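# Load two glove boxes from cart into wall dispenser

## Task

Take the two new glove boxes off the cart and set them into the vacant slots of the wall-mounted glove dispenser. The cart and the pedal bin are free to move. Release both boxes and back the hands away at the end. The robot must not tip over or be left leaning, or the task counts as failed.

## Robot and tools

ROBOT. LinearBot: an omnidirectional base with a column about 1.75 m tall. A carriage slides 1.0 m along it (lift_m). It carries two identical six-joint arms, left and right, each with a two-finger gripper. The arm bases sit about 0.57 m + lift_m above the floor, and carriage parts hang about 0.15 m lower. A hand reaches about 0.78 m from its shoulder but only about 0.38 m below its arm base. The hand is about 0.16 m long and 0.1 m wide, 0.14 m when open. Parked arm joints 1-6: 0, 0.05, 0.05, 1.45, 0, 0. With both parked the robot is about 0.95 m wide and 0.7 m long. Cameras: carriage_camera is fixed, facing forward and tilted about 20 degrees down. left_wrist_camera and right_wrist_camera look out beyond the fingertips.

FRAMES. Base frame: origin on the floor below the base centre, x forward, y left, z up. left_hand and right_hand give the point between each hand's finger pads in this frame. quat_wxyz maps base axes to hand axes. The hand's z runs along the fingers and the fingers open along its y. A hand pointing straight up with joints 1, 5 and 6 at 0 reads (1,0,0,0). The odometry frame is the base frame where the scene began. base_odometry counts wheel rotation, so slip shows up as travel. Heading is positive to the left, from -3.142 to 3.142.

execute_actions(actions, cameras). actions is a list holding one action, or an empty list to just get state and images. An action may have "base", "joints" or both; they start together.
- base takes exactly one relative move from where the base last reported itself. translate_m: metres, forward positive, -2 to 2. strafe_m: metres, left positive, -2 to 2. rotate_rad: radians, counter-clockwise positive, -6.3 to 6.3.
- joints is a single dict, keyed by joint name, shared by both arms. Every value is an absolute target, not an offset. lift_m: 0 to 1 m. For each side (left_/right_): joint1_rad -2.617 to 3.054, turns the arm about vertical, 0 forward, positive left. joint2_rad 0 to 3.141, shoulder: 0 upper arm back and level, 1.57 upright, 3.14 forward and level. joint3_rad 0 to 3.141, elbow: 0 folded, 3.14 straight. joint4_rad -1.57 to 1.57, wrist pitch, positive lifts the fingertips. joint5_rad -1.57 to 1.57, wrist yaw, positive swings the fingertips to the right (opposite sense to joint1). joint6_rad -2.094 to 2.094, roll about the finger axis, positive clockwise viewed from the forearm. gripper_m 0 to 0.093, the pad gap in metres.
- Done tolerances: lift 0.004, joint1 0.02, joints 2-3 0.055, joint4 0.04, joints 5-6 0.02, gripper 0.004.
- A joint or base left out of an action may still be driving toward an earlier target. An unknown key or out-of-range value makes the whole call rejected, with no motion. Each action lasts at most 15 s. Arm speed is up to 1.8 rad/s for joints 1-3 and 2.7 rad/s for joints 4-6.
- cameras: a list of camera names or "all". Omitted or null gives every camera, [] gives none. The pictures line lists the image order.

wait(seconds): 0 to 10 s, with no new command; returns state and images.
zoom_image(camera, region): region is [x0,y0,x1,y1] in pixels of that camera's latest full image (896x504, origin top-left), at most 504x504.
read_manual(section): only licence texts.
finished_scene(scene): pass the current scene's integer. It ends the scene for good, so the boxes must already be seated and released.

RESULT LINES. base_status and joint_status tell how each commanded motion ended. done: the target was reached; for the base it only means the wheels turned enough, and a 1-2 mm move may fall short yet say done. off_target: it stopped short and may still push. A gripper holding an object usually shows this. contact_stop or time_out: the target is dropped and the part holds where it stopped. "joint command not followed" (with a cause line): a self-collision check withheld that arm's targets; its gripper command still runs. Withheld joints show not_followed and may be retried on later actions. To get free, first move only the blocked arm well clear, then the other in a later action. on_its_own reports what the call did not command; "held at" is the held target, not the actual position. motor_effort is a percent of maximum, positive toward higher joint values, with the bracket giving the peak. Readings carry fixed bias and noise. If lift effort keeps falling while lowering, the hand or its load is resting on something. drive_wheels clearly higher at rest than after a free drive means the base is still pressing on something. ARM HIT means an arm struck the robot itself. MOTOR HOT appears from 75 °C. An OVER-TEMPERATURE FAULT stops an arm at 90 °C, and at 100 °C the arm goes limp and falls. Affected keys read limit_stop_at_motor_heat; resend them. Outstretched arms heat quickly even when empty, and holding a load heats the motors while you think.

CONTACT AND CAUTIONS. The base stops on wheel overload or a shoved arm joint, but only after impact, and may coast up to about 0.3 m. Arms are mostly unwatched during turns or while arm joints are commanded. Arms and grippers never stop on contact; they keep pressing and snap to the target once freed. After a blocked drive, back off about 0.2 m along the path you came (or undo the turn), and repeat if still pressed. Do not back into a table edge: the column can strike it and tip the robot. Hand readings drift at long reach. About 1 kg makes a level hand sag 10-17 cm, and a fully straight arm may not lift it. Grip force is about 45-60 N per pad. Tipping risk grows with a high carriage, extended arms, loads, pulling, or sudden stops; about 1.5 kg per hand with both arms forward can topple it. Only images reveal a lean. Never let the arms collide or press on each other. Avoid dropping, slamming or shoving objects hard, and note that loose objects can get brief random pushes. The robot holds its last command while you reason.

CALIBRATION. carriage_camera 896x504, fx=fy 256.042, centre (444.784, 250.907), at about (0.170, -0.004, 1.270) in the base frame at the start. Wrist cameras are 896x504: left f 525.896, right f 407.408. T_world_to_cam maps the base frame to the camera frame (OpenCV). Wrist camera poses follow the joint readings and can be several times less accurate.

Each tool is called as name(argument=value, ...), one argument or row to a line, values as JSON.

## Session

execute_actions(
  actions=[],
  cameras=["carriage_camera"],
)

Scene clock: 0.00 s.
base_odometry: x=+0.000 y=+0.000 heading=+0.000 (m, m, rad; odometry frame)
base_status: not commanded
joint_positions: lift_m=+0.302 left_joint1_rad=-0.028 left_joint2_rad=+0.054 left_joint3_rad=+0.048 left_joint4_rad=+1.447 left_joint5_rad=-0.047 left_joint6_rad=+0.021 left_gripper_m=+0.094 right_joint1_rad=+0.005 right_joint2_rad=+0.061 right_joint3_rad=+0.030 right_joint4_rad=+1.442 right_joint5_rad=+0.009 right_joint6_rad=-0.057 right_gripper_m=+0.095
joint_status: not commanded
motor_effort: lift_m=+29 drive_wheels=-1 (%)
left_hand: x=+0.2933 y=+0.3373 z=+1.2875 quat_wxyz=(+0.998, -0.022, +0.065, -0.002) (m; base frame)
right_hand: x=+0.3019 y=-0.3313 z=+1.2823 quat_wxyz=(+0.996, +0.002, +0.080, -0.026) (m; base frame)
pictures: carriage_camera
camera_calibration (this result's frames):
carriage_camera: T_world_to_cam=[[-0.0209994, -0.999705, 0.01218, -0.0160458], [-0.386135, -0.00312765, -0.922437, 1.23704], [0.922203, -0.0240738, -0.385955, 0.333641], [0, 0, 0, 1]] pos_world=[0.169642, -0.00414009, 1.27006]
Images, in order (width x height): carriage_camera 896x504.

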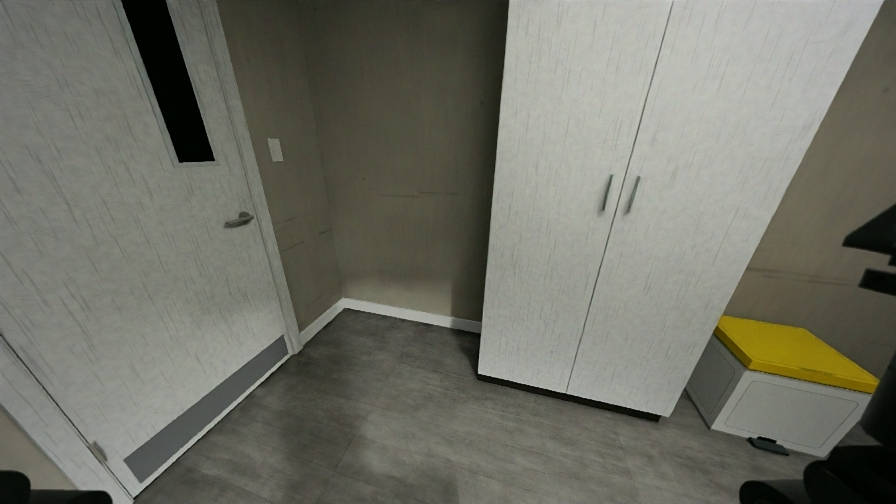

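execute_actions(
  actions=[
    {"base":{"rotate_rad":2.8}},
  ],
  cameras=["carriage_camera"],
)

Scene clock: 6.47 s.
base_odometry: x=+0.000 y=+0.000 heading=+2.799 (m, m, rad; odometry frame)
base_status: done
joint_positions: lift_m=+0.302 left_joint1_rad=-0.028 left_joint2_rad=+0.054 left_joint3_rad=+0.048 left_joint4_rad=+1.445 left_joint5_rad=-0.047 left_joint6_rad=+0.021 left_gripper_m=+0.094 right_joint1_rad=+0.005 right_joint2_rad=+0.061 right_joint3_rad=+0.030 right_joint4_rad=+1.440 right_joint5_rad=+0.009 right_joint6_rad=-0.057 right_gripper_m=+0.095
joint_status: not commanded
motor_effort: lift_m=+29(29) drive_wheels=+8(16) (%)
left_hand: x=+0.2938 y=+0.3372 z=+1.2874 quat_wxyz=(+0.998, -0.022, +0.066, -0.002) (m; base frame)
right_hand: x=+0.3025 y=-0.3313 z=+1.2823 quat_wxyz=(+0.996, +0.002, +0.081, -0.026) (m; base frame)
pictures: carriage_camera
camera_calibration (this result's frames):
carriage_camera: T_world_to_cam=[[-0.0209994, -0.999705, 0.01218, -0.0160458], [-0.386135, -0.00312765, -0.922437, 1.23704], [0.922203, -0.0240738, -0.385955, 0.333641], [0, 0, 0, 1]] pos_world=[0.169642, -0.00414009, 1.27006]
Images, in order (width x height): carriage_camera 896x504.

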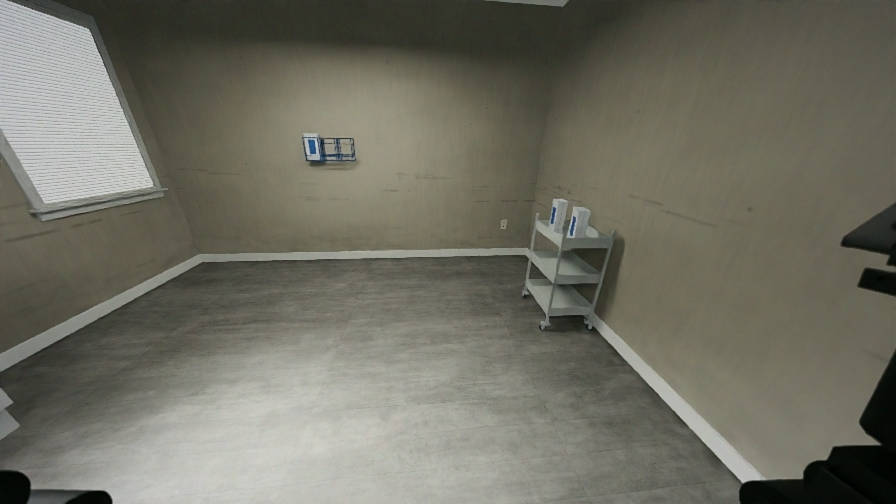

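execute_actions(
  actions=[
    {"base":{"rotate_rad":-1.52}},
  ],
  cameras=[],
)

execute_actions(
  actions=[
    {"base":{"strafe_m":1.68},"joints":{"left_joint1_rad":0,"left_joint5_rad":0,"left_joint2_rad":2.0,"left_joint3_rad":1.8,"left_joint4_rad":-1.33,"left_joint6_rad":-1.57,"right_joint2_rad":2.0,"right_joint3_rad":1.8,"right_joint4_rad":-1.34,"right_joint6_rad":1.57}},
  ],
  cameras=["carriage_camera"],
)

execute_actions(
  actions=[
    {"base":{"translate_m":0.3}},
  ],
  cameras=["carriage_camera","left_wrist_camera"],
)

Scene clock: 15.17 s.
base_odometry: x=+0.000 y=+0.000 heading=+1.280 (m, m, rad; odometry frame)
base_status: done
joint_positions: lift_m=+0.302 left_joint1_rad=-0.028 left_joint2_rad=+0.054 left_joint3_rad=+0.048 left_joint4_rad=+1.446 left_joint5_rad=-0.047 left_joint6_rad=+0.021 left_gripper_m=+0.094 right_joint1_rad=+0.005 right_joint2_rad=+0.061 right_joint3_rad=+0.030 right_joint4_rad=+1.439 right_joint5_rad=+0.009 right_joint6_rad=-0.057 right_gripper_m=+0.095
joint_status: not commanded
motor_effort: lift_m=+28(29) drive_wheels=+8(16) (%)
left_hand: x=+0.2936 y=+0.3372 z=+1.2874 quat_wxyz=(+0.998, -0.022, +0.066, -0.002) (m; base frame)
right_hand: x=+0.3027 y=-0.3313 z=+1.2822 quat_wxyz=(+0.996, +0.002, +0.081, -0.026) (m; base frame)
pictures: none
No camera images: the call's "cameras" was empty. Leave "cameras" out to get every camera's image.

Scene clock: 20.90 s.
base_odometry: x=-1.608 y=+0.485 heading=+1.279 (m, m, rad; odometry frame)
base_status: done
joint_positions: lift_m=+0.302 left_joint1_rad=-0.004 left_joint2_rad=+2.001 left_joint3_rad=+1.768 left_joint4_rad=-1.325 left_joint5_rad=-0.004 left_joint6_rad=-1.564 left_gripper_m=+0.094 right_joint1_rad=+0.005 right_joint2_rad=+1.998 right_joint3_rad=+1.772 right_joint4_rad=-1.334 right_joint5_rad=+0.009 right_joint6_rad=+1.562 right_gripper_m=+0.095
joint_status: all done
motor_effort: lift_m=+29(28) drive_wheels=-7(19) (%)
left_hand: x=+0.6449 y=+0.3290 z=+0.9668 quat_wxyz=(+0.005, -0.703, +0.711, -0.003) (m; base frame)
right_hand: x=+0.6438 y=-0.3296 z=+0.9690 quat_wxyz=(+0.007, +0.702, +0.712, +0.001) (m; base frame)
pictures: carriage_camera
camera_calibration (this result's frames):
carriage_camera: T_world_to_cam=[[-0.0209994, -0.999705, 0.01218, -0.0160458], [-0.386135, -0.00312765, -0.922437, 1.23704], [0.922203, -0.0240738, -0.385955, 0.333641], [0, 0, 0, 1]] pos_world=[0.169642, -0.00414009, 1.27006]
Images, in order (width x height): carriage_camera 896x504.

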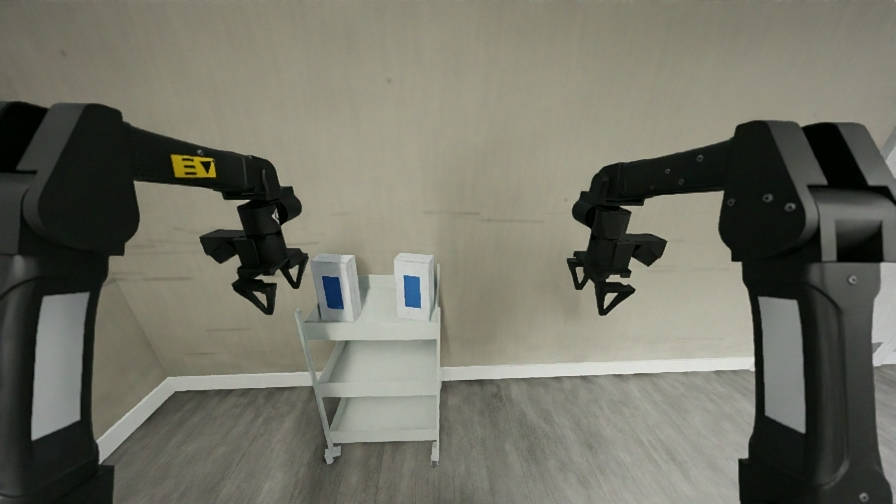

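Scene clock: 23.47 s.
base_odometry: x=-1.523 y=+0.773 heading=+1.280 (m, m, rad; odometry frame)
base_status: done
joint_positions: lift_m=+0.302 left_joint1_rad=-0.003 left_joint2_rad=+2.001 left_joint3_rad=+1.768 left_joint4_rad=-1.327 left_joint5_rad=-0.003 left_joint6_rad=-1.564 left_gripper_m=+0.094 right_joint1_rad=+0.005 right_joint2_rad=+1.998 right_joint3_rad=+1.772 right_joint4_rad=-1.337 right_joint5_rad=+0.009 right_joint6_rad=+1.562 right_gripper_m=+0.095
joint_status: not commanded
motor_effort: lift_m=+29(29) drive_wheels=-7(12) (%)
left_hand: x=+0.6445 y=+0.3295 z=+0.9668 quat_wxyz=(+0.005, -0.704, +0.711, -0.002) (m; base frame)
right_hand: x=+0.6430 y=-0.3297 z=+0.9690 quat_wxyz=(+0.006, +0.702, +0.712, +0.000) (m; base frame)
pictures: carriage_camera, left_wrist_camera
camera_calibration (this result's frames):
carriage_camera: T_world_to_cam=[[-0.0209994, -0.999705, 0.01218, -0.0160458], [-0.386135, -0.00312765, -0.922437, 1.23704], [0.922203, -0.0240738, -0.385955, 0.333641], [0, 0, 0, 1]] pos_world=[0.169642, -0.00414009, 1.27006]
left_wrist_camera: T_world_to_cam=[[0.999912, 0.00934905, 0.00942956, -0.65357], [0.00245478, -0.828039, 0.560665, -0.260835], [0.0130497, -0.560592, -0.827989, 1.0998], [0, 0, 0, 1]] pos_world=[0.6398, 0.406669, 1.06303]
Images, in order (width x height): carriage_camera 896x504, left_wrist_camera 896x504.

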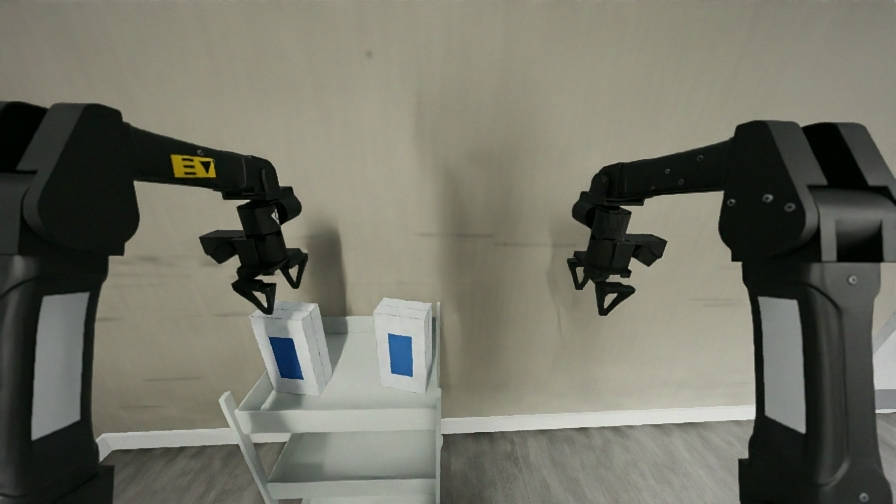

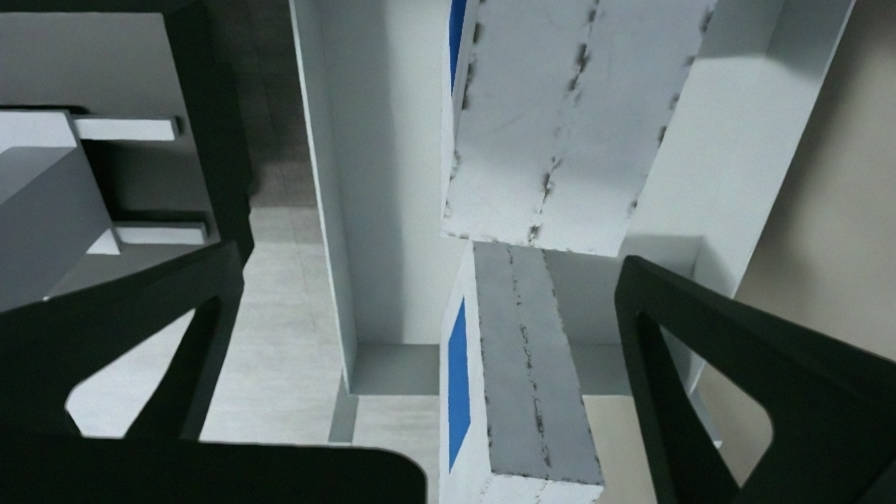

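execute_actions(
  actions=[
    {"base":{"translate_m":0.046},"joints":{"left_joint1_rad":0.07,"left_joint6_rad":-1.36,"right_joint6_rad":1.75}},
  ],
  cameras=[],
)

execute_actions(
  actions=[
    {"joints":{"lift_m":0.255}},
  ],
  cameras=["left_wrist_camera"],
)

Scene clock: 27.50 s.
base_odometry: x=-1.510 y=+0.817 heading=+1.282 (m, m, rad; odometry frame)
base_status: done
joint_positions: lift_m=+0.302 left_joint1_rad=+0.073 left_joint2_rad=+2.001 left_joint3_rad=+1.768 left_joint4_rad=-1.330 left_joint5_rad=-0.002 left_joint6_rad=-1.366 left_gripper_m=+0.094 right_joint1_rad=+0.005 right_joint2_rad=+1.998 right_joint3_rad=+1.772 right_joint4_rad=-1.339 right_joint5_rad=+0.009 right_joint6_rad=+1.742 right_gripper_m=+0.095
joint_status: all done
motor_effort: lift_m=+28(28) drive_wheels=-6(10) (%)
left_hand: x=+0.6429 y=+0.3582 z=+0.9667 quat_wxyz=(+0.004, -0.659, +0.752, -0.002) (m; base frame)
right_hand: x=+0.6427 y=-0.3298 z=+0.9690 quat_wxyz=(+0.005, +0.764, +0.646, -0.001) (m; base frame)
pictures: none
No camera images: the call's "cameras" was empty. Leave "cameras" out to get every camera's image.

Scene clock: 28.20 s.
base_odometry: x=-1.510 y=+0.817 heading=+1.282 (m, m, rad; odometry frame)
base_status: not commanded
joint_positions: lift_m=+0.255 left_joint1_rad=+0.073 left_joint2_rad=+2.005 left_joint3_rad=+1.783 left_joint4_rad=-1.330 left_joint5_rad=-0.002 left_joint6_rad=-1.366 left_gripper_m=+0.094 right_joint1_rad=+0.005 right_joint2_rad=+2.002 right_joint3_rad=+1.785 right_joint4_rad=-1.339 right_joint5_rad=+0.009 right_joint6_rad=+1.742 right_gripper_m=+0.095
joint_status: all done
motor_effort: lift_m=+25(26) drive_wheels=-6(7) (%)
left_hand: x=+0.6465 y=+0.3585 z=+0.9228 quat_wxyz=(+0.008, -0.659, +0.752, -0.005) (m; base frame)
right_hand: x=+0.6458 y=-0.3298 z=+0.9246 quat_wxyz=(+0.008, +0.764, +0.646, +0.003) (m; base frame)
pictures: left_wrist_camera
camera_calibration (this result's frames):
left_wrist_camera: T_world_to_cam=[[0.993497, -0.112496, 0.0175354, -0.61516], [-0.103032, -0.822788, 0.558932, -0.144253], [-0.0484499, -0.557104, -0.829028, 1.1191], [0, 0, 0, 1]] pos_world=[0.650518, 0.435565, 1.01918]
Images, in order (width x height): left_wrist_camera 896x504.

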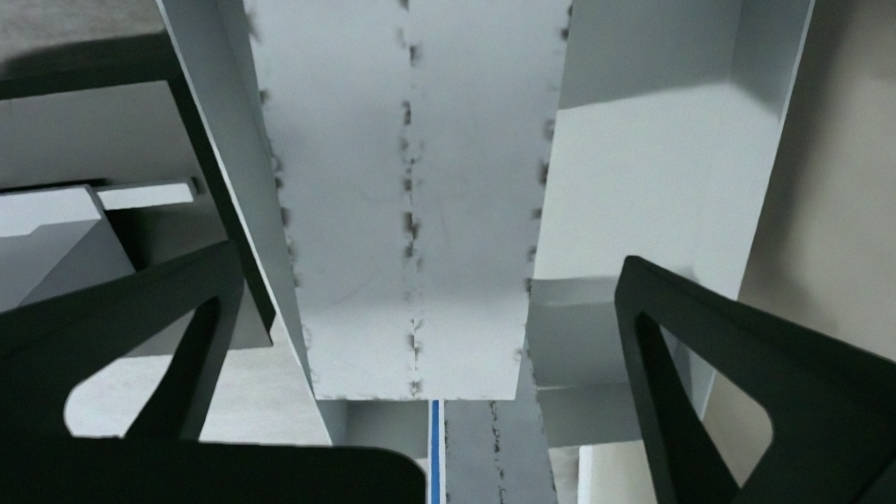

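execute_actions(
  actions=[
    {"base":{"translate_m":-0.004},"joints":{"lift_m":0.205}},
  ],
  cameras=["left_wrist_camera"],
)

execute_actions(
  actions=[
    {"joints":{"left_gripper_m":0.045}},
  ],
  cameras=[],
)

execute_actions(
  actions=[
    {"joints":{"lift_m":0.34}},
  ],
  cameras=[],
)

execute_actions(
  actions=[
    {"base":{"strafe_m":0.415}},
  ],
  cameras=[],
)

execute_actions(
  actions=[
    {"joints":{"lift_m":0.26}},
  ],
  cameras=["right_wrist_camera","carriage_camera"],
)

Scene clock: 35.83 s.
base_odometry: x=-1.511 y=+0.813 heading=+1.283 (m, m, rad; odometry frame)
base_status: done
joint_positions: lift_m=+0.205 left_joint1_rad=+0.072 left_joint2_rad=+2.009 left_joint3_rad=+1.783 left_joint4_rad=-1.330 left_joint5_rad=-0.002 left_joint6_rad=-1.366 left_gripper_m=+0.094 right_joint1_rad=+0.004 right_joint2_rad=+2.005 right_joint3_rad=+1.785 right_joint4_rad=-1.339 right_joint5_rad=+0.009 right_joint6_rad=+1.742 right_gripper_m=+0.095
joint_status: all done
motor_effort: lift_m=+24(25) drive_wheels=+5(16) (%)
left_hand: x=+0.6465 y=+0.3582 z=+0.8717 quat_wxyz=(+0.007, -0.659, +0.752, -0.004) (m; base frame)
right_hand: x=+0.6458 y=-0.3299 z=+0.8736 quat_wxyz=(+0.007, +0.764, +0.646, +0.002) (m; base frame)
pictures: left_wrist_camera
camera_calibration (this result's frames):
left_wrist_camera: T_world_to_cam=[[0.993466, -0.11325, 0.0141614, -0.610988], [-0.101744, -0.822571, 0.559487, -0.117362], [-0.0517133, -0.557272, -0.828718, 1.0785], [0, 0, 0, 1]] pos_world=[0.650828, 0.435283, 0.968086]
Images, in order (width x height): left_wrist_camera 896x504.

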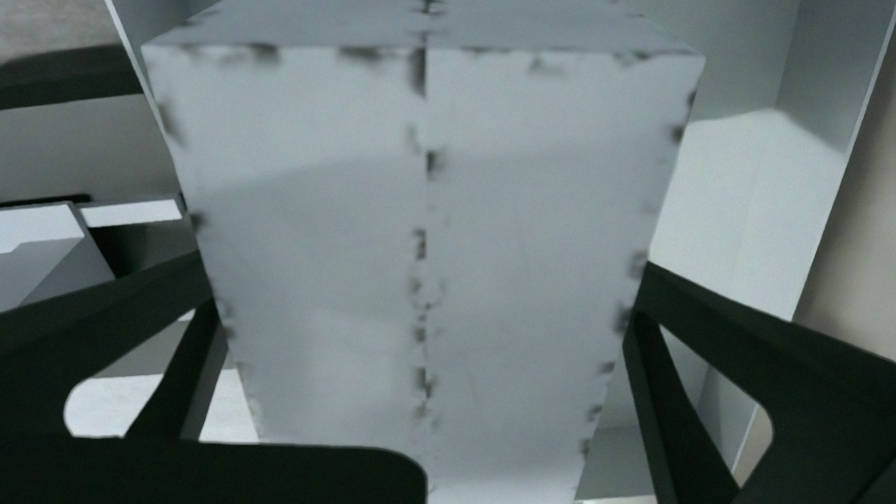

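Scene clock: 36.43 s.
base_odometry: x=-1.511 y=+0.813 heading=+1.283 (m, m, rad; odometry frame)
base_status: not commanded
joint_positions: lift_m=+0.205 left_joint1_rad=+0.072 left_joint2_rad=+2.009 left_joint3_rad=+1.783 left_joint4_rad=-1.331 left_joint5_rad=-0.001 left_joint6_rad=-1.366 left_gripper_m=+0.060 right_joint1_rad=+0.004 right_joint2_rad=+2.005 right_joint3_rad=+1.785 right_joint4_rad=-1.339 right_joint5_rad=+0.009 right_joint6_rad=+1.742 right_gripper_m=+0.095
joint_status: left_gripper_m off_target (ended at +0.060, target +0.045)
motor_effort: lift_m=+25(25) drive_wheels=+5(5) (%)
left_hand: x=+0.6463 y=+0.3580 z=+0.8717 quat_wxyz=(+0.006, -0.659, +0.752, -0.004) (m; base frame)
right_hand: x=+0.6458 y=-0.3299 z=+0.8736 quat_wxyz=(+0.007, +0.764, +0.646, +0.002) (m; base frame)
pictures: none
No camera images: the call's "cameras" was empty. Leave "cameras" out to get every camera's image.

Scene clock: 37.50 s.
base_odometry: x=-1.511 y=+0.813 heading=+1.283 (m, m, rad; odometry frame)
base_status: not commanded
joint_positions: lift_m=+0.340 left_joint1_rad=+0.072 left_joint2_rad=+2.028 left_joint3_rad=+1.783 left_joint4_rad=-1.329 left_joint5_rad=-0.001 left_joint6_rad=-1.366 left_gripper_m=+0.060 right_joint1_rad=+0.004 right_joint2_rad=+2.003 right_joint3_rad=+1.785 right_joint4_rad=-1.339 right_joint5_rad=+0.009 right_joint6_rad=+1.742 right_gripper_m=+0.095
joint_status: all done
motor_effort: lift_m=+32(38) drive_wheels=+5(5) (%)
left_hand: x=+0.6465 y=+0.3580 z=+0.9988 quat_wxyz=(-0.001, -0.659, +0.752, +0.001) (m; base frame)
right_hand: x=+0.6457 y=-0.3299 z=+1.0085 quat_wxyz=(+0.008, +0.764, +0.646, +0.002) (m; base frame)
pictures: none
No camera images: the call's "cameras" was empty. Leave "cameras" out to get every camera's image.

Scene clock: 40.37 s.
base_odometry: x=-1.909 y=+0.931 heading=+1.282 (m, m, rad; odometry frame)
base_status: done
joint_positions: lift_m=+0.340 left_joint1_rad=+0.071 left_joint2_rad=+2.028 left_joint3_rad=+1.783 left_joint4_rad=-1.330 left_joint5_rad=-0.002 left_joint6_rad=-1.366 left_gripper_m=+0.060 right_joint1_rad=+0.006 right_joint2_rad=+2.003 right_joint3_rad=+1.785 right_joint4_rad=-1.339 right_joint5_rad=+0.009 right_joint6_rad=+1.742 right_gripper_m=+0.095
joint_status: not commanded
motor_effort: lift_m=+32(32) drive_wheels=-3(14) (%)
left_hand: x=+0.6464 y=+0.3580 z=+0.9988 quat_wxyz=(-0.001, -0.658, +0.753, +0.002) (m; base frame)
right_hand: x=+0.6458 y=-0.3293 z=+1.0085 quat_wxyz=(+0.008, +0.763, +0.646, +0.002) (m; base frame)
pictures: none
No camera images: the call's "cameras" was empty. Leave "cameras" out to get every camera's image.

Scene clock: 41.23 s.
base_odometry: x=-1.909 y=+0.931 heading=+1.282 (m, m, rad; odometry frame)
base_status: not commanded
joint_positions: lift_m=+0.260 left_joint1_rad=+0.071 left_joint2_rad=+2.028 left_joint3_rad=+1.783 left_joint4_rad=-1.329 left_joint5_rad=-0.001 left_joint6_rad=-1.366 left_gripper_m=+0.060 right_joint1_rad=+0.006 right_joint2_rad=+2.001 right_joint3_rad=+1.785 right_joint4_rad=-1.339 right_joint5_rad=+0.009 right_joint6_rad=+1.742 right_gripper_m=+0.095
joint_status: all done
motor_effort: lift_m=+25(26) drive_wheels=-3(3) (%)
left_hand: x=+0.6465 y=+0.3578 z=+0.9194 quat_wxyz=(-0.001, -0.658, +0.753, +0.002) (m; base frame)
right_hand: x=+0.6458 y=-0.3293 z=+0.9297 quat_wxyz=(+0.008, +0.763, +0.646, +0.003) (m; base frame)
pictures: carriage_camera, right_wrist_camera
camera_calibration (this result's frames):
carriage_camera: T_world_to_cam=[[-0.0209994, -0.999705, 0.01218, -0.0155425], [-0.386135, -0.00312765, -0.922437, 1.19892], [0.922203, -0.0240738, -0.385955, 0.317691], [0, 0, 0, 1]] pos_world=[0.169642, -0.00414009, 1.22873]
right_wrist_camera: T_world_to_cam=[[-0.980713, 0.195152, -0.0108718, 0.710647], [0.149848, 0.786425, 0.599234, -0.389725], [0.125492, 0.586048, -0.8005, 0.982421], [0, 0, 0, 1]] pos_world=[0.632055, -0.407941, 1.02769]
Images, in order (width x height): carriage_camera 896x504, right_wrist_camera 896x504.

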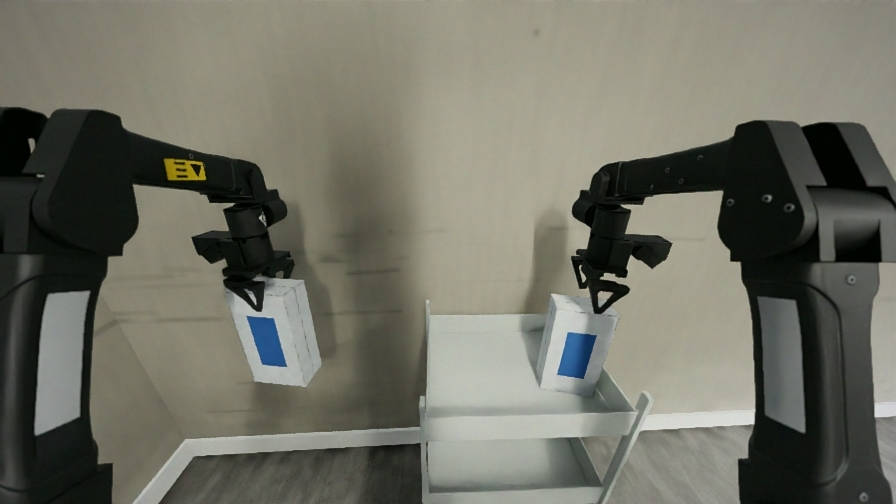

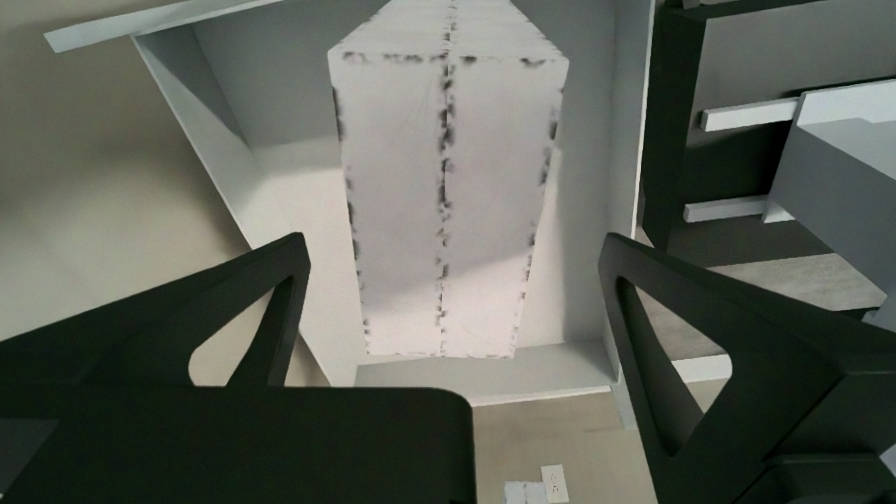

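execute_actions(
  actions=[
    {"joints":{"lift_m":0.203,"right_joint6_rad":1.78}},
  ],
  cameras=[],
)

execute_actions(
  actions=[
    {"joints":{"right_gripper_m":0.045}},
  ],
  cameras=[],
)

execute_actions(
  actions=[
    {"joints":{"lift_m":0.36}},
  ],
  cameras=[],
)

execute_actions(
  actions=[
    {"base":{"translate_m":-0.44},"joints":{"lift_m":0.95,"left_joint1_rad":1.15,"left_joint6_rad":-0.42,"left_joint5_rad":0.02,"left_joint4_rad":-1.31,"right_joint1_rad":-1.15,"right_joint6_rad":0.42,"right_joint2_rad":1.25,"right_joint3_rad":1.05,"right_joint5_rad":-0.02,"right_joint4_rad":-1.31}},
  ],
  cameras=[],
)

execute_actions(
  actions=[
    {"base":{"rotate_rad":1.58}},
  ],
  cameras=["carriage_camera"],
)

execute_actions(
  actions=[
    {"base":{"translate_m":0.25}},
  ],
)

Scene clock: 49.77 s.
base_odometry: x=-1.909 y=+0.931 heading=+1.282 (m, m, rad; odometry frame)
base_status: not commanded
joint_positions: lift_m=+0.203 left_joint1_rad=+0.071 left_joint2_rad=+2.031 left_joint3_rad=+1.783 left_joint4_rad=-1.329 left_joint5_rad=-0.001 left_joint6_rad=-1.366 left_gripper_m=+0.060 right_joint1_rad=+0.006 right_joint2_rad=+2.002 right_joint3_rad=+1.785 right_joint4_rad=-1.339 right_joint5_rad=+0.009 right_joint6_rad=+1.772 right_gripper_m=+0.095
joint_status: all done
motor_effort: lift_m=+25(26) drive_wheels=-3(3) (%)
left_hand: x=+0.6465 y=+0.3578 z=+0.8612 quat_wxyz=(-0.002, -0.658, +0.753, +0.003) (m; base frame)
right_hand: x=+0.6458 y=-0.3293 z=+0.8723 quat_wxyz=(+0.008, +0.773, +0.635, +0.003) (m; base frame)
pictures: none
No camera images: the call's "cameras" was empty. Leave "cameras" out to get every camera's image.

Scene clock: 50.37 s.
base_odometry: x=-1.909 y=+0.931 heading=+1.282 (m, m, rad; odometry frame)
base_status: not commanded
joint_positions: lift_m=+0.203 left_joint1_rad=+0.071 left_joint2_rad=+2.031 left_joint3_rad=+1.783 left_joint4_rad=-1.329 left_joint5_rad=-0.001 left_joint6_rad=-1.366 left_gripper_m=+0.060 right_joint1_rad=+0.006 right_joint2_rad=+2.002 right_joint3_rad=+1.785 right_joint4_rad=-1.336 right_joint5_rad=+0.009 right_joint6_rad=+1.772 right_gripper_m=+0.057
joint_status: right_gripper_m off_target (ended at +0.057, target +0.045)
motor_effort: lift_m=+25(25) drive_wheels=-3(3) (%)
left_hand: x=+0.6465 y=+0.3578 z=+0.8612 quat_wxyz=(-0.002, -0.658, +0.753, +0.003) (m; base frame)
right_hand: x=+0.6465 y=-0.3293 z=+0.8723 quat_wxyz=(+0.009, +0.773, +0.635, +0.004) (m; base frame)
pictures: none
No camera images: the call's "cameras" was empty. Leave "cameras" out to get every camera's image.

Scene clock: 51.53 s.
base_odometry: x=-1.909 y=+0.931 heading=+1.282 (m, m, rad; odometry frame)
base_status: not commanded
joint_positions: lift_m=+0.360 left_joint1_rad=+0.071 left_joint2_rad=+2.031 left_joint3_rad=+1.783 left_joint4_rad=-1.328 left_joint5_rad=-0.001 left_joint6_rad=-1.366 left_gripper_m=+0.060 right_joint1_rad=+0.006 right_joint2_rad=+2.029 right_joint3_rad=+1.785 right_joint4_rad=-1.337 right_joint5_rad=+0.009 right_joint6_rad=+1.772 right_gripper_m=+0.057
joint_status: all done
motor_effort: lift_m=+33(40) drive_wheels=-3(3) (%)
left_hand: x=+0.6468 y=+0.3579 z=+1.0177 quat_wxyz=(-0.002, -0.658, +0.753, +0.002) (m; base frame)
right_hand: x=+0.6461 y=-0.3293 z=+1.0189 quat_wxyz=(+0.000, +0.773, +0.635, -0.007) (m; base frame)
pictures: none
No camera images: the call's "cameras" was empty. Leave "cameras" out to get every camera's image.

Scene clock: 54.47 s.
base_odometry: x=-2.035 y=+0.510 heading=+1.282 (m, m, rad; odometry frame)
base_status: done
joint_positions: lift_m=+0.950 left_joint1_rad=+1.153 left_joint2_rad=+2.031 left_joint3_rad=+1.783 left_joint4_rad=-1.310 left_joint5_rad=+0.014 left_joint6_rad=-0.426 left_gripper_m=+0.060 right_joint1_rad=-1.146 right_joint2_rad=+1.274 right_joint3_rad=+1.047 right_joint4_rad=-1.316 right_joint5_rad=-0.011 right_joint6_rad=+0.427 right_gripper_m=+0.057
joint_status: all done
motor_effort: lift_m=+33(40) drive_wheels=-2(9) (%)
left_hand: x=+0.4213 y=+0.6879 z=+1.6076 quat_wxyz=(+0.008, -0.710, +0.704, -0.004) (m; base frame)
right_hand: x=+0.3446 y=-0.5131 z=+1.6289 quat_wxyz=(+0.015, +0.708, +0.706, +0.000) (m; base frame)
pictures: none
No camera images: the call's "cameras" was empty. Leave "cameras" out to get every camera's image.

Scene clock: 57.70 s.
base_odometry: x=-2.035 y=+0.510 heading=+2.862 (m, m, rad; odometry frame)
base_status: done
joint_positions: lift_m=+0.950 left_joint1_rad=+1.151 left_joint2_rad=+2.031 left_joint3_rad=+1.783 left_joint4_rad=-1.304 left_joint5_rad=+0.014 left_joint6_rad=-0.425 left_gripper_m=+0.060 right_joint1_rad=-1.146 right_joint2_rad=+1.274 right_joint3_rad=+1.047 right_joint4_rad=-1.305 right_joint5_rad=-0.020 right_joint6_rad=+0.427 right_gripper_m=+0.057
joint_status: not commanded
motor_effort: lift_m=+33(33) drive_wheels=+9(11) (%)
left_hand: x=+0.4224 y=+0.6889 z=+1.6076 quat_wxyz=(+0.011, -0.709, +0.705, -0.003) (m; base frame)
right_hand: x=+0.3471 y=-0.5148 z=+1.6291 quat_wxyz=(+0.022, +0.708, +0.706, +0.003) (m; base frame)
pictures: carriage_camera
camera_calibration (this result's frames):
carriage_camera: T_world_to_cam=[[-0.0209994, -0.999705, 0.01218, -0.0239383], [-0.386135, -0.00312765, -0.922437, 1.83476], [0.922203, -0.0240738, -0.385955, 0.583733], [0, 0, 0, 1]] pos_world=[0.169642, -0.00414009, 1.91804]
Images, in order (width x height): carriage_camera 896x504.

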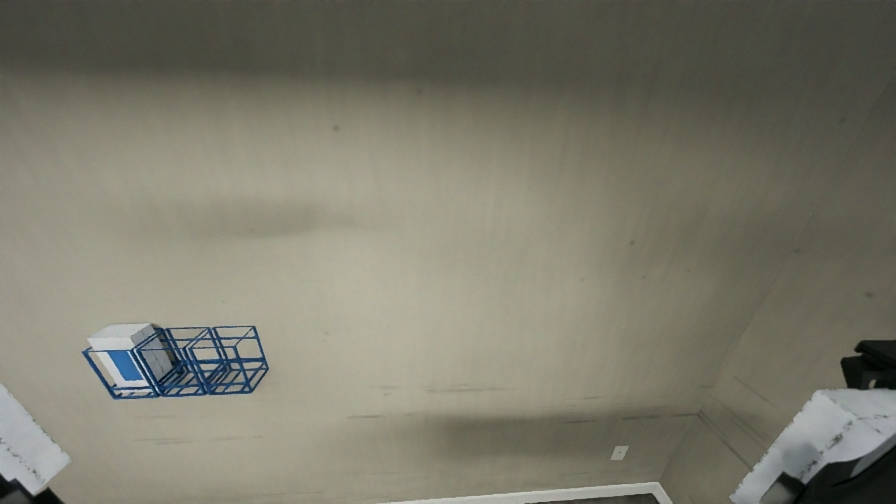

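Scene clock: 60.10 s.
base_odometry: x=-2.275 y=+0.578 heading=+2.863 (m, m, rad; odometry frame)
base_status: done
joint_positions: lift_m=+0.950 left_joint1_rad=+1.150 left_joint2_rad=+2.031 left_joint3_rad=+1.783 left_joint4_rad=-1.310 left_joint5_rad=+0.018 left_joint6_rad=-0.425 left_gripper_m=+0.060 right_joint1_rad=-1.146 right_joint2_rad=+1.274 right_joint3_rad=+1.047 right_joint4_rad=-1.314 right_joint5_rad=-0.019 right_joint6_rad=+0.427 right_gripper_m=+0.057
joint_status: not commanded
motor_effort: lift_m=+33(34) drive_wheels=+8(12) (%)
left_hand: x=+0.4229 y=+0.6872 z=+1.6076 quat_wxyz=(+0.009, -0.709, +0.705, -0.006) (m; base frame)
right_hand: x=+0.3459 y=-0.5130 z=+1.6290 quat_wxyz=(+0.017, +0.708, +0.706, +0.004) (m; base frame)
pictures: carriage_camera, left_wrist_camera, right_wrist_camera
camera_calibration (this result's frames):
carriage_camera: T_world_to_cam=[[-0.0209994, -0.999705, 0.01218, -0.0239383], [-0.386135, -0.00312765, -0.922437, 1.83476], [0.922203, -0.0240738, -0.385955, 0.583733], [0, 0, 0, 1]] pos_world=[0.169642, -0.00414009, 1.91804]
left_wrist_camera: T_world_to_cam=[[0.999493, 0.0236843, 0.0212711, -0.470093], [0.00770787, -0.828355, 0.560151, -0.324586], [0.0308868, -0.559703, -0.828117, 1.82587], [0, 0, 0, 1]] pos_world=[0.415961, 0.764206, 1.70385]
right_wrist_camera: T_world_to_cam=[[-0.99916, 0.0330107, -0.024295, 0.4051], [0.0123744, 0.808036, 0.589003, -0.54409], [0.0390747, 0.588207, -0.807766, 1.73024], [0, 0, 0, 1]] pos_world=[0.343884, -0.591465, 1.72794]
Images, in order (width x height): carriage_camera 896x504, left_wrist_camera 896x504, right_wrist_camera 896x504.

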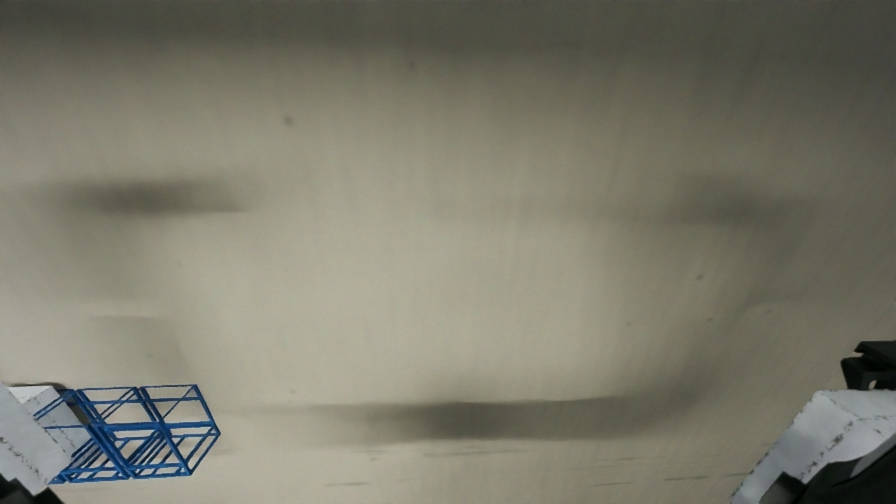

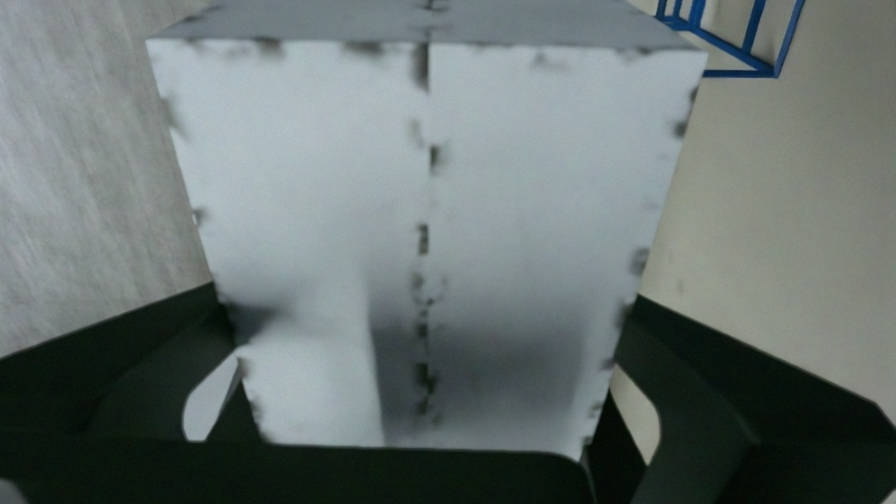

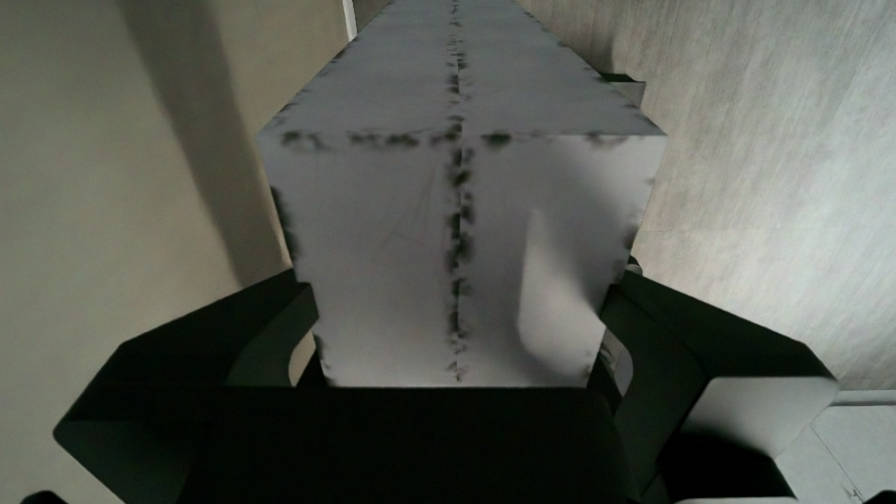

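execute_actions(
  actions=[
    {"base":{"strafe_m":0.048},"joints":{"lift_m":0.91}},
  ],
  cameras=["left_wrist_camera"],
)

execute_actions(
  actions=[
    {"base":{"translate_m":0.18}},
  ],
  cameras=["left_wrist_camera","carriage_camera"],
)

zoom_image(
  camera="carriage_camera",
  region=[0, 354, 200, 504],
)

Scene clock: 66.37 s.
base_odometry: x=-2.289 y=+0.532 heading=+2.863 (m, m, rad; odometry frame)
base_status: done
joint_positions: lift_m=+0.910 left_joint1_rad=+1.149 left_joint2_rad=+2.030 left_joint3_rad=+1.783 left_joint4_rad=-1.312 left_joint5_rad=+0.019 left_joint6_rad=-0.425 left_gripper_m=+0.060 right_joint1_rad=-1.147 right_joint2_rad=+1.274 right_joint3_rad=+1.044 right_joint4_rad=-1.313 right_joint5_rad=-0.018 right_joint6_rad=+0.426 right_gripper_m=+0.057
joint_status: all done
motor_effort: lift_m=+27(27) drive_wheels=+4(15) (%)
left_hand: x=+0.4231 y=+0.6864 z=+1.5687 quat_wxyz=(+0.009, -0.708, +0.706, -0.007) (m; base frame)
right_hand: x=+0.3454 y=-0.5127 z=+1.5887 quat_wxyz=(+0.016, +0.708, +0.706, +0.003) (m; base frame)
pictures: left_wrist_camera
camera_calibration (this result's frames):
left_wrist_camera: T_world_to_cam=[[0.999532, 0.0217975, 0.021466, -0.468539], [0.00599471, -0.827617, 0.561262, -0.304992], [0.0299997, -0.56087, -0.82736, 1.79315], [0, 0, 0, 1]] pos_world=[0.416354, 0.763524, 1.66482]
Images, in order (width x height): left_wrist_camera 896x504.

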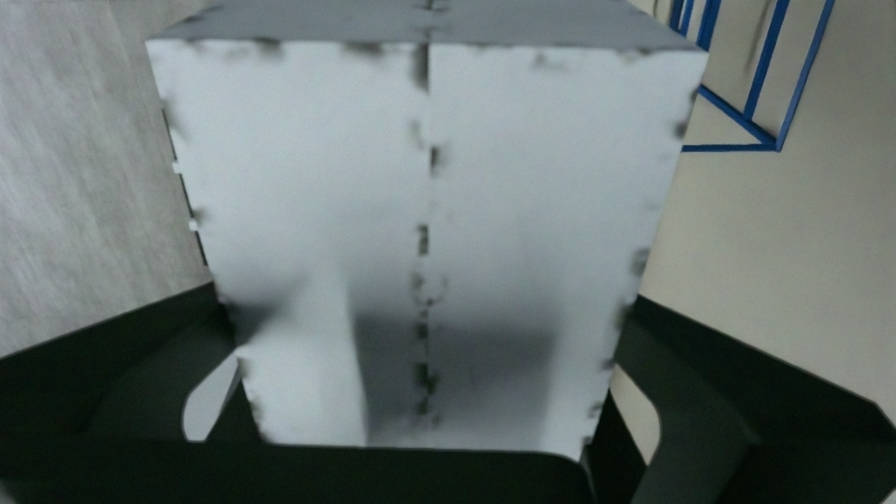

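Scene clock: 68.53 s.
base_odometry: x=-2.462 y=+0.581 heading=+2.864 (m, m, rad; odometry frame)
base_status: done
joint_positions: lift_m=+0.910 left_joint1_rad=+1.148 left_joint2_rad=+2.030 left_joint3_rad=+1.783 left_joint4_rad=-1.313 left_joint5_rad=+0.020 left_joint6_rad=-0.425 left_gripper_m=+0.060 right_joint1_rad=-1.147 right_joint2_rad=+1.274 right_joint3_rad=+1.044 right_joint4_rad=-1.310 right_joint5_rad=-0.017 right_joint6_rad=+0.426 right_gripper_m=+0.057
joint_status: not commanded
motor_effort: lift_m=+28(27) drive_wheels=+6(12) (%)
left_hand: x=+0.4236 y=+0.6859 z=+1.5687 quat_wxyz=(+0.009, -0.708, +0.707, -0.007) (m; base frame)
right_hand: x=+0.3454 y=-0.5133 z=+1.5887 quat_wxyz=(+0.017, +0.708, +0.706, +0.003) (m; base frame)
pictures: carriage_camera, left_wrist_camera
camera_calibration (this result's frames):
carriage_camera: T_world_to_cam=[[-0.0209994, -0.999705, 0.01218, -0.0234574], [-0.386135, -0.00312765, -0.922437, 1.79834], [0.922203, -0.0240738, -0.385955, 0.568494], [0, 0, 0, 1]] pos_world=[0.169642, -0.00414009, 1.87856]
left_wrist_camera: T_world_to_cam=[[0.999541, 0.0206663, 0.0221718, -0.469374], [0.00462687, -0.826968, 0.56223, -0.306743], [0.0299546, -0.561869, -0.826684, 1.79254], [0, 0, 0, 1]] pos_world=[0.416883, 0.763205, 1.66473]
Images, in order (width x height): carriage_camera 896x504, left_wrist_camera 896x504.

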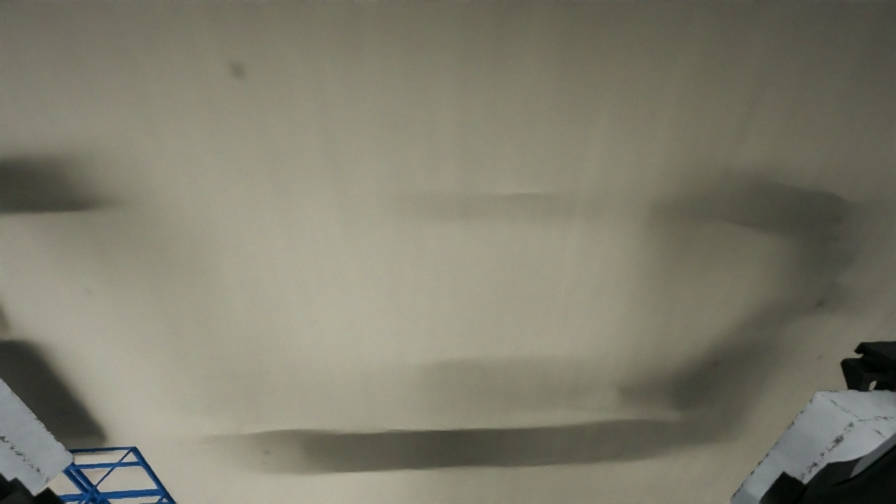

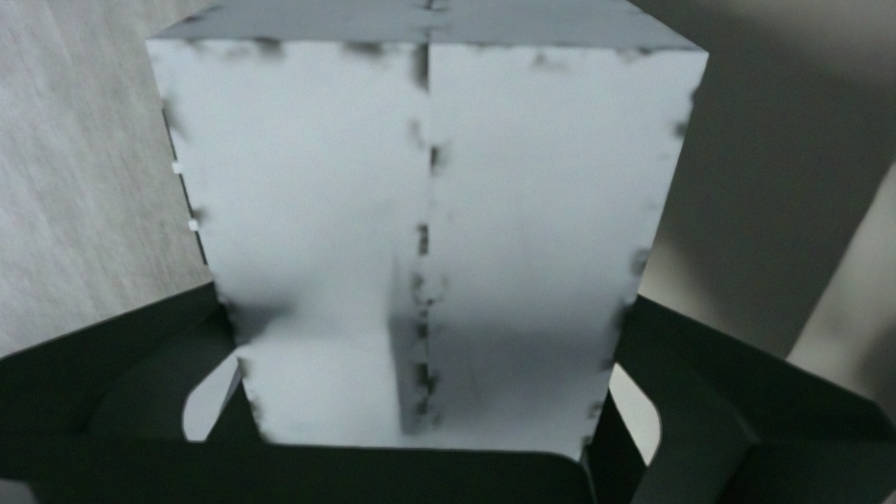

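Region (0, 354, 200, 504) of carriage_camera's 896x504 image, scaled by 2.520, with more detail than that image has; it fills the top 378 rows of this view, and the rest is white.

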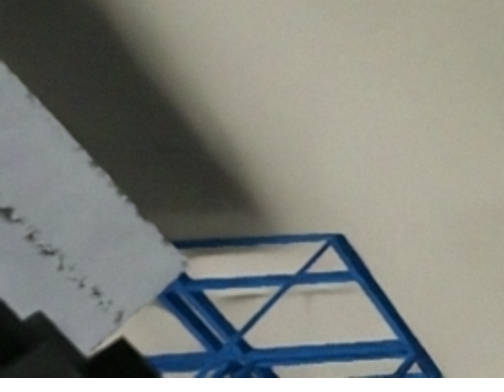

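execute_actions(
  actions=[
    {"base":{"translate_m":0.024},"joints":{"lift_m":0.87}},
  ],
  cameras=["carriage_camera"],
)

zoom_image(
  camera="carriage_camera",
  region=[0, 354, 200, 504],
)

Scene clock: 73.17 s.
base_odometry: x=-2.485 y=+0.587 heading=+2.865 (m, m, rad; odometry frame)
base_status: done
joint_positions: lift_m=+0.870 left_joint1_rad=+1.151 left_joint2_rad=+2.031 left_joint3_rad=+1.783 left_joint4_rad=-1.312 left_joint5_rad=+0.019 left_joint6_rad=-0.424 left_gripper_m=+0.060 right_joint1_rad=-1.147 right_joint2_rad=+1.271 right_joint3_rad=+1.041 right_joint4_rad=-1.312 right_joint5_rad=-0.018 right_joint6_rad=+0.426 right_gripper_m=+0.057
joint_status: all done
motor_effort: lift_m=+27(27) drive_wheels=-5(11) (%)
left_hand: x=+0.4224 y=+0.6868 z=+1.5281 quat_wxyz=(+0.008, -0.709, +0.706, -0.007) (m; base frame)
right_hand: x=+0.3451 y=-0.5123 z=+1.5484 quat_wxyz=(+0.016, +0.708, +0.706, +0.003) (m; base frame)
pictures: carriage_camera
camera_calibration (this result's frames):
carriage_camera: T_world_to_cam=[[-0.0209994, -0.999705, 0.01218, -0.0229702], [-0.386135, -0.00312765, -0.922437, 1.76145], [0.922203, -0.0240738, -0.385955, 0.553057], [0, 0, 0, 1]] pos_world=[0.169642, -0.00414009, 1.83856]
Images, in order (width x height): carriage_camera 896x504.

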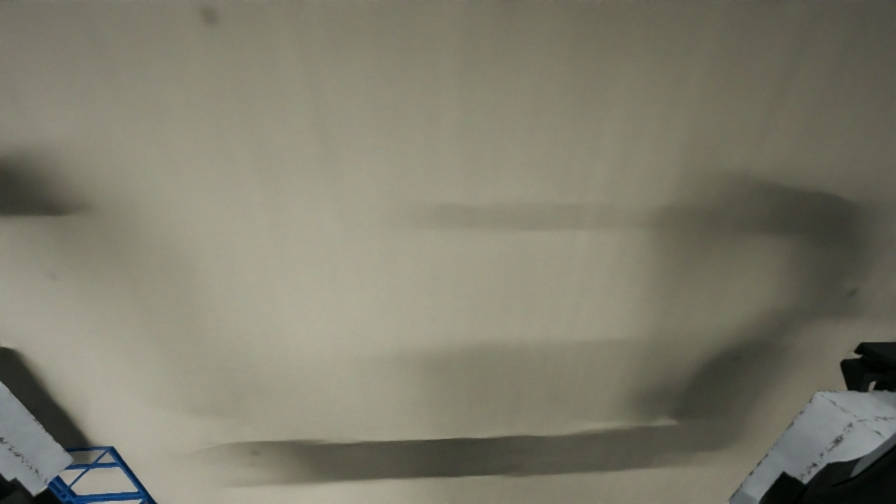

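Region (0, 354, 200, 504) of carriage_camera's 896x504 image, scaled by 2.520, with more detail than that image has; it fills the top 378 rows of this view, and the rest is white.

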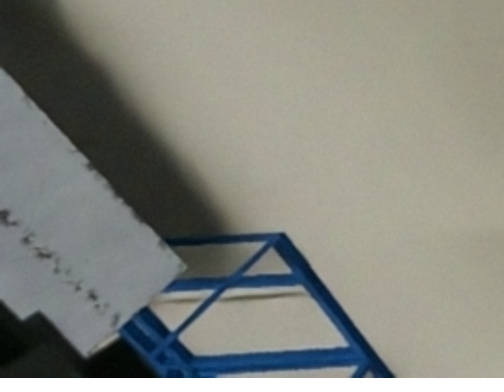

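execute_actions(
  actions=[
    {"base":{"strafe_m":-0.01},"joints":{"left_joint5_rad":0.05}},
  ],
  cameras=[],
)

execute_actions(
  actions=[
    {"joints":{"lift_m":0.82}},
  ],
  cameras=["carriage_camera"],
)

zoom_image(
  camera="carriage_camera",
  region=[0, 354, 200, 504],
)

Scene clock: 76.77 s.
base_odometry: x=-2.483 y=+0.597 heading=+2.866 (m, m, rad; odometry frame)
base_status: done
joint_positions: lift_m=+0.870 left_joint1_rad=+1.151 left_joint2_rad=+2.031 left_joint3_rad=+1.783 left_joint4_rad=-1.314 left_joint5_rad=+0.044 left_joint6_rad=-0.424 left_gripper_m=+0.060 right_joint1_rad=-1.147 right_joint2_rad=+1.271 right_joint3_rad=+1.041 right_joint4_rad=-1.312 right_joint5_rad=-0.017 right_joint6_rad=+0.426 right_gripper_m=+0.057
joint_status: all done
motor_effort: lift_m=+27(28) drive_wheels=+6(10) (%)
left_hand: x=+0.4263 y=+0.6846 z=+1.5282 quat_wxyz=(+0.012, -0.708, +0.705, -0.019) (m; base frame)
right_hand: x=+0.3449 y=-0.5124 z=+1.5484 quat_wxyz=(+0.016, +0.708, +0.706, +0.003) (m; base frame)
pictures: none
No camera images: the call's "cameras" was empty. Leave "cameras" out to get every camera's image.

Scene clock: 77.50 s.
base_odometry: x=-2.483 y=+0.597 heading=+2.866 (m, m, rad; odometry frame)
base_status: not commanded
joint_positions: lift_m=+0.820 left_joint1_rad=+1.151 left_joint2_rad=+2.033 left_joint3_rad=+1.783 left_joint4_rad=-1.314 left_joint5_rad=+0.045 left_joint6_rad=-0.424 left_gripper_m=+0.060 right_joint1_rad=-1.147 right_joint2_rad=+1.271 right_joint3_rad=+1.041 right_joint4_rad=-1.313 right_joint5_rad=-0.017 right_joint6_rad=+0.425 right_gripper_m=+0.057
joint_status: all done
motor_effort: lift_m=+27(28) drive_wheels=+6(6) (%)
left_hand: x=+0.4264 y=+0.6845 z=+1.4776 quat_wxyz=(+0.011, -0.708, +0.706, -0.020) (m; base frame)
right_hand: x=+0.3449 y=-0.5121 z=+1.4985 quat_wxyz=(+0.016, +0.708, +0.706, +0.003) (m; base frame)
pictures: carriage_camera
camera_calibration (this result's frames):
carriage_camera: T_world_to_cam=[[-0.0209994, -0.999705, 0.01218, -0.0223621], [-0.386135, -0.00312765, -0.922437, 1.71539], [0.922203, -0.0240738, -0.385955, 0.533788], [0, 0, 0, 1]] pos_world=[0.169642, -0.00414009, 1.78863]
Images, in order (width x height): carriage_camera 896x504.

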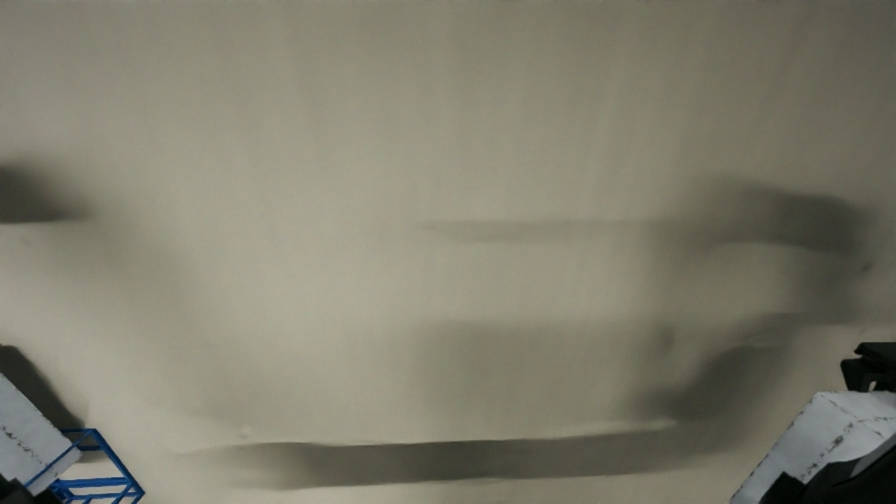

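Region (0, 354, 200, 504) of carriage_camera's 896x504 image, scaled by 2.520, with more detail than that image has; it fills the top 378 rows of this view, and the rest is white.

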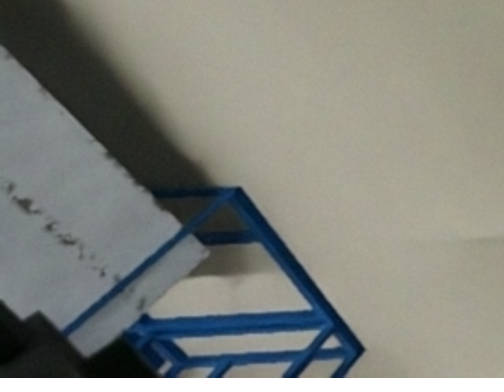

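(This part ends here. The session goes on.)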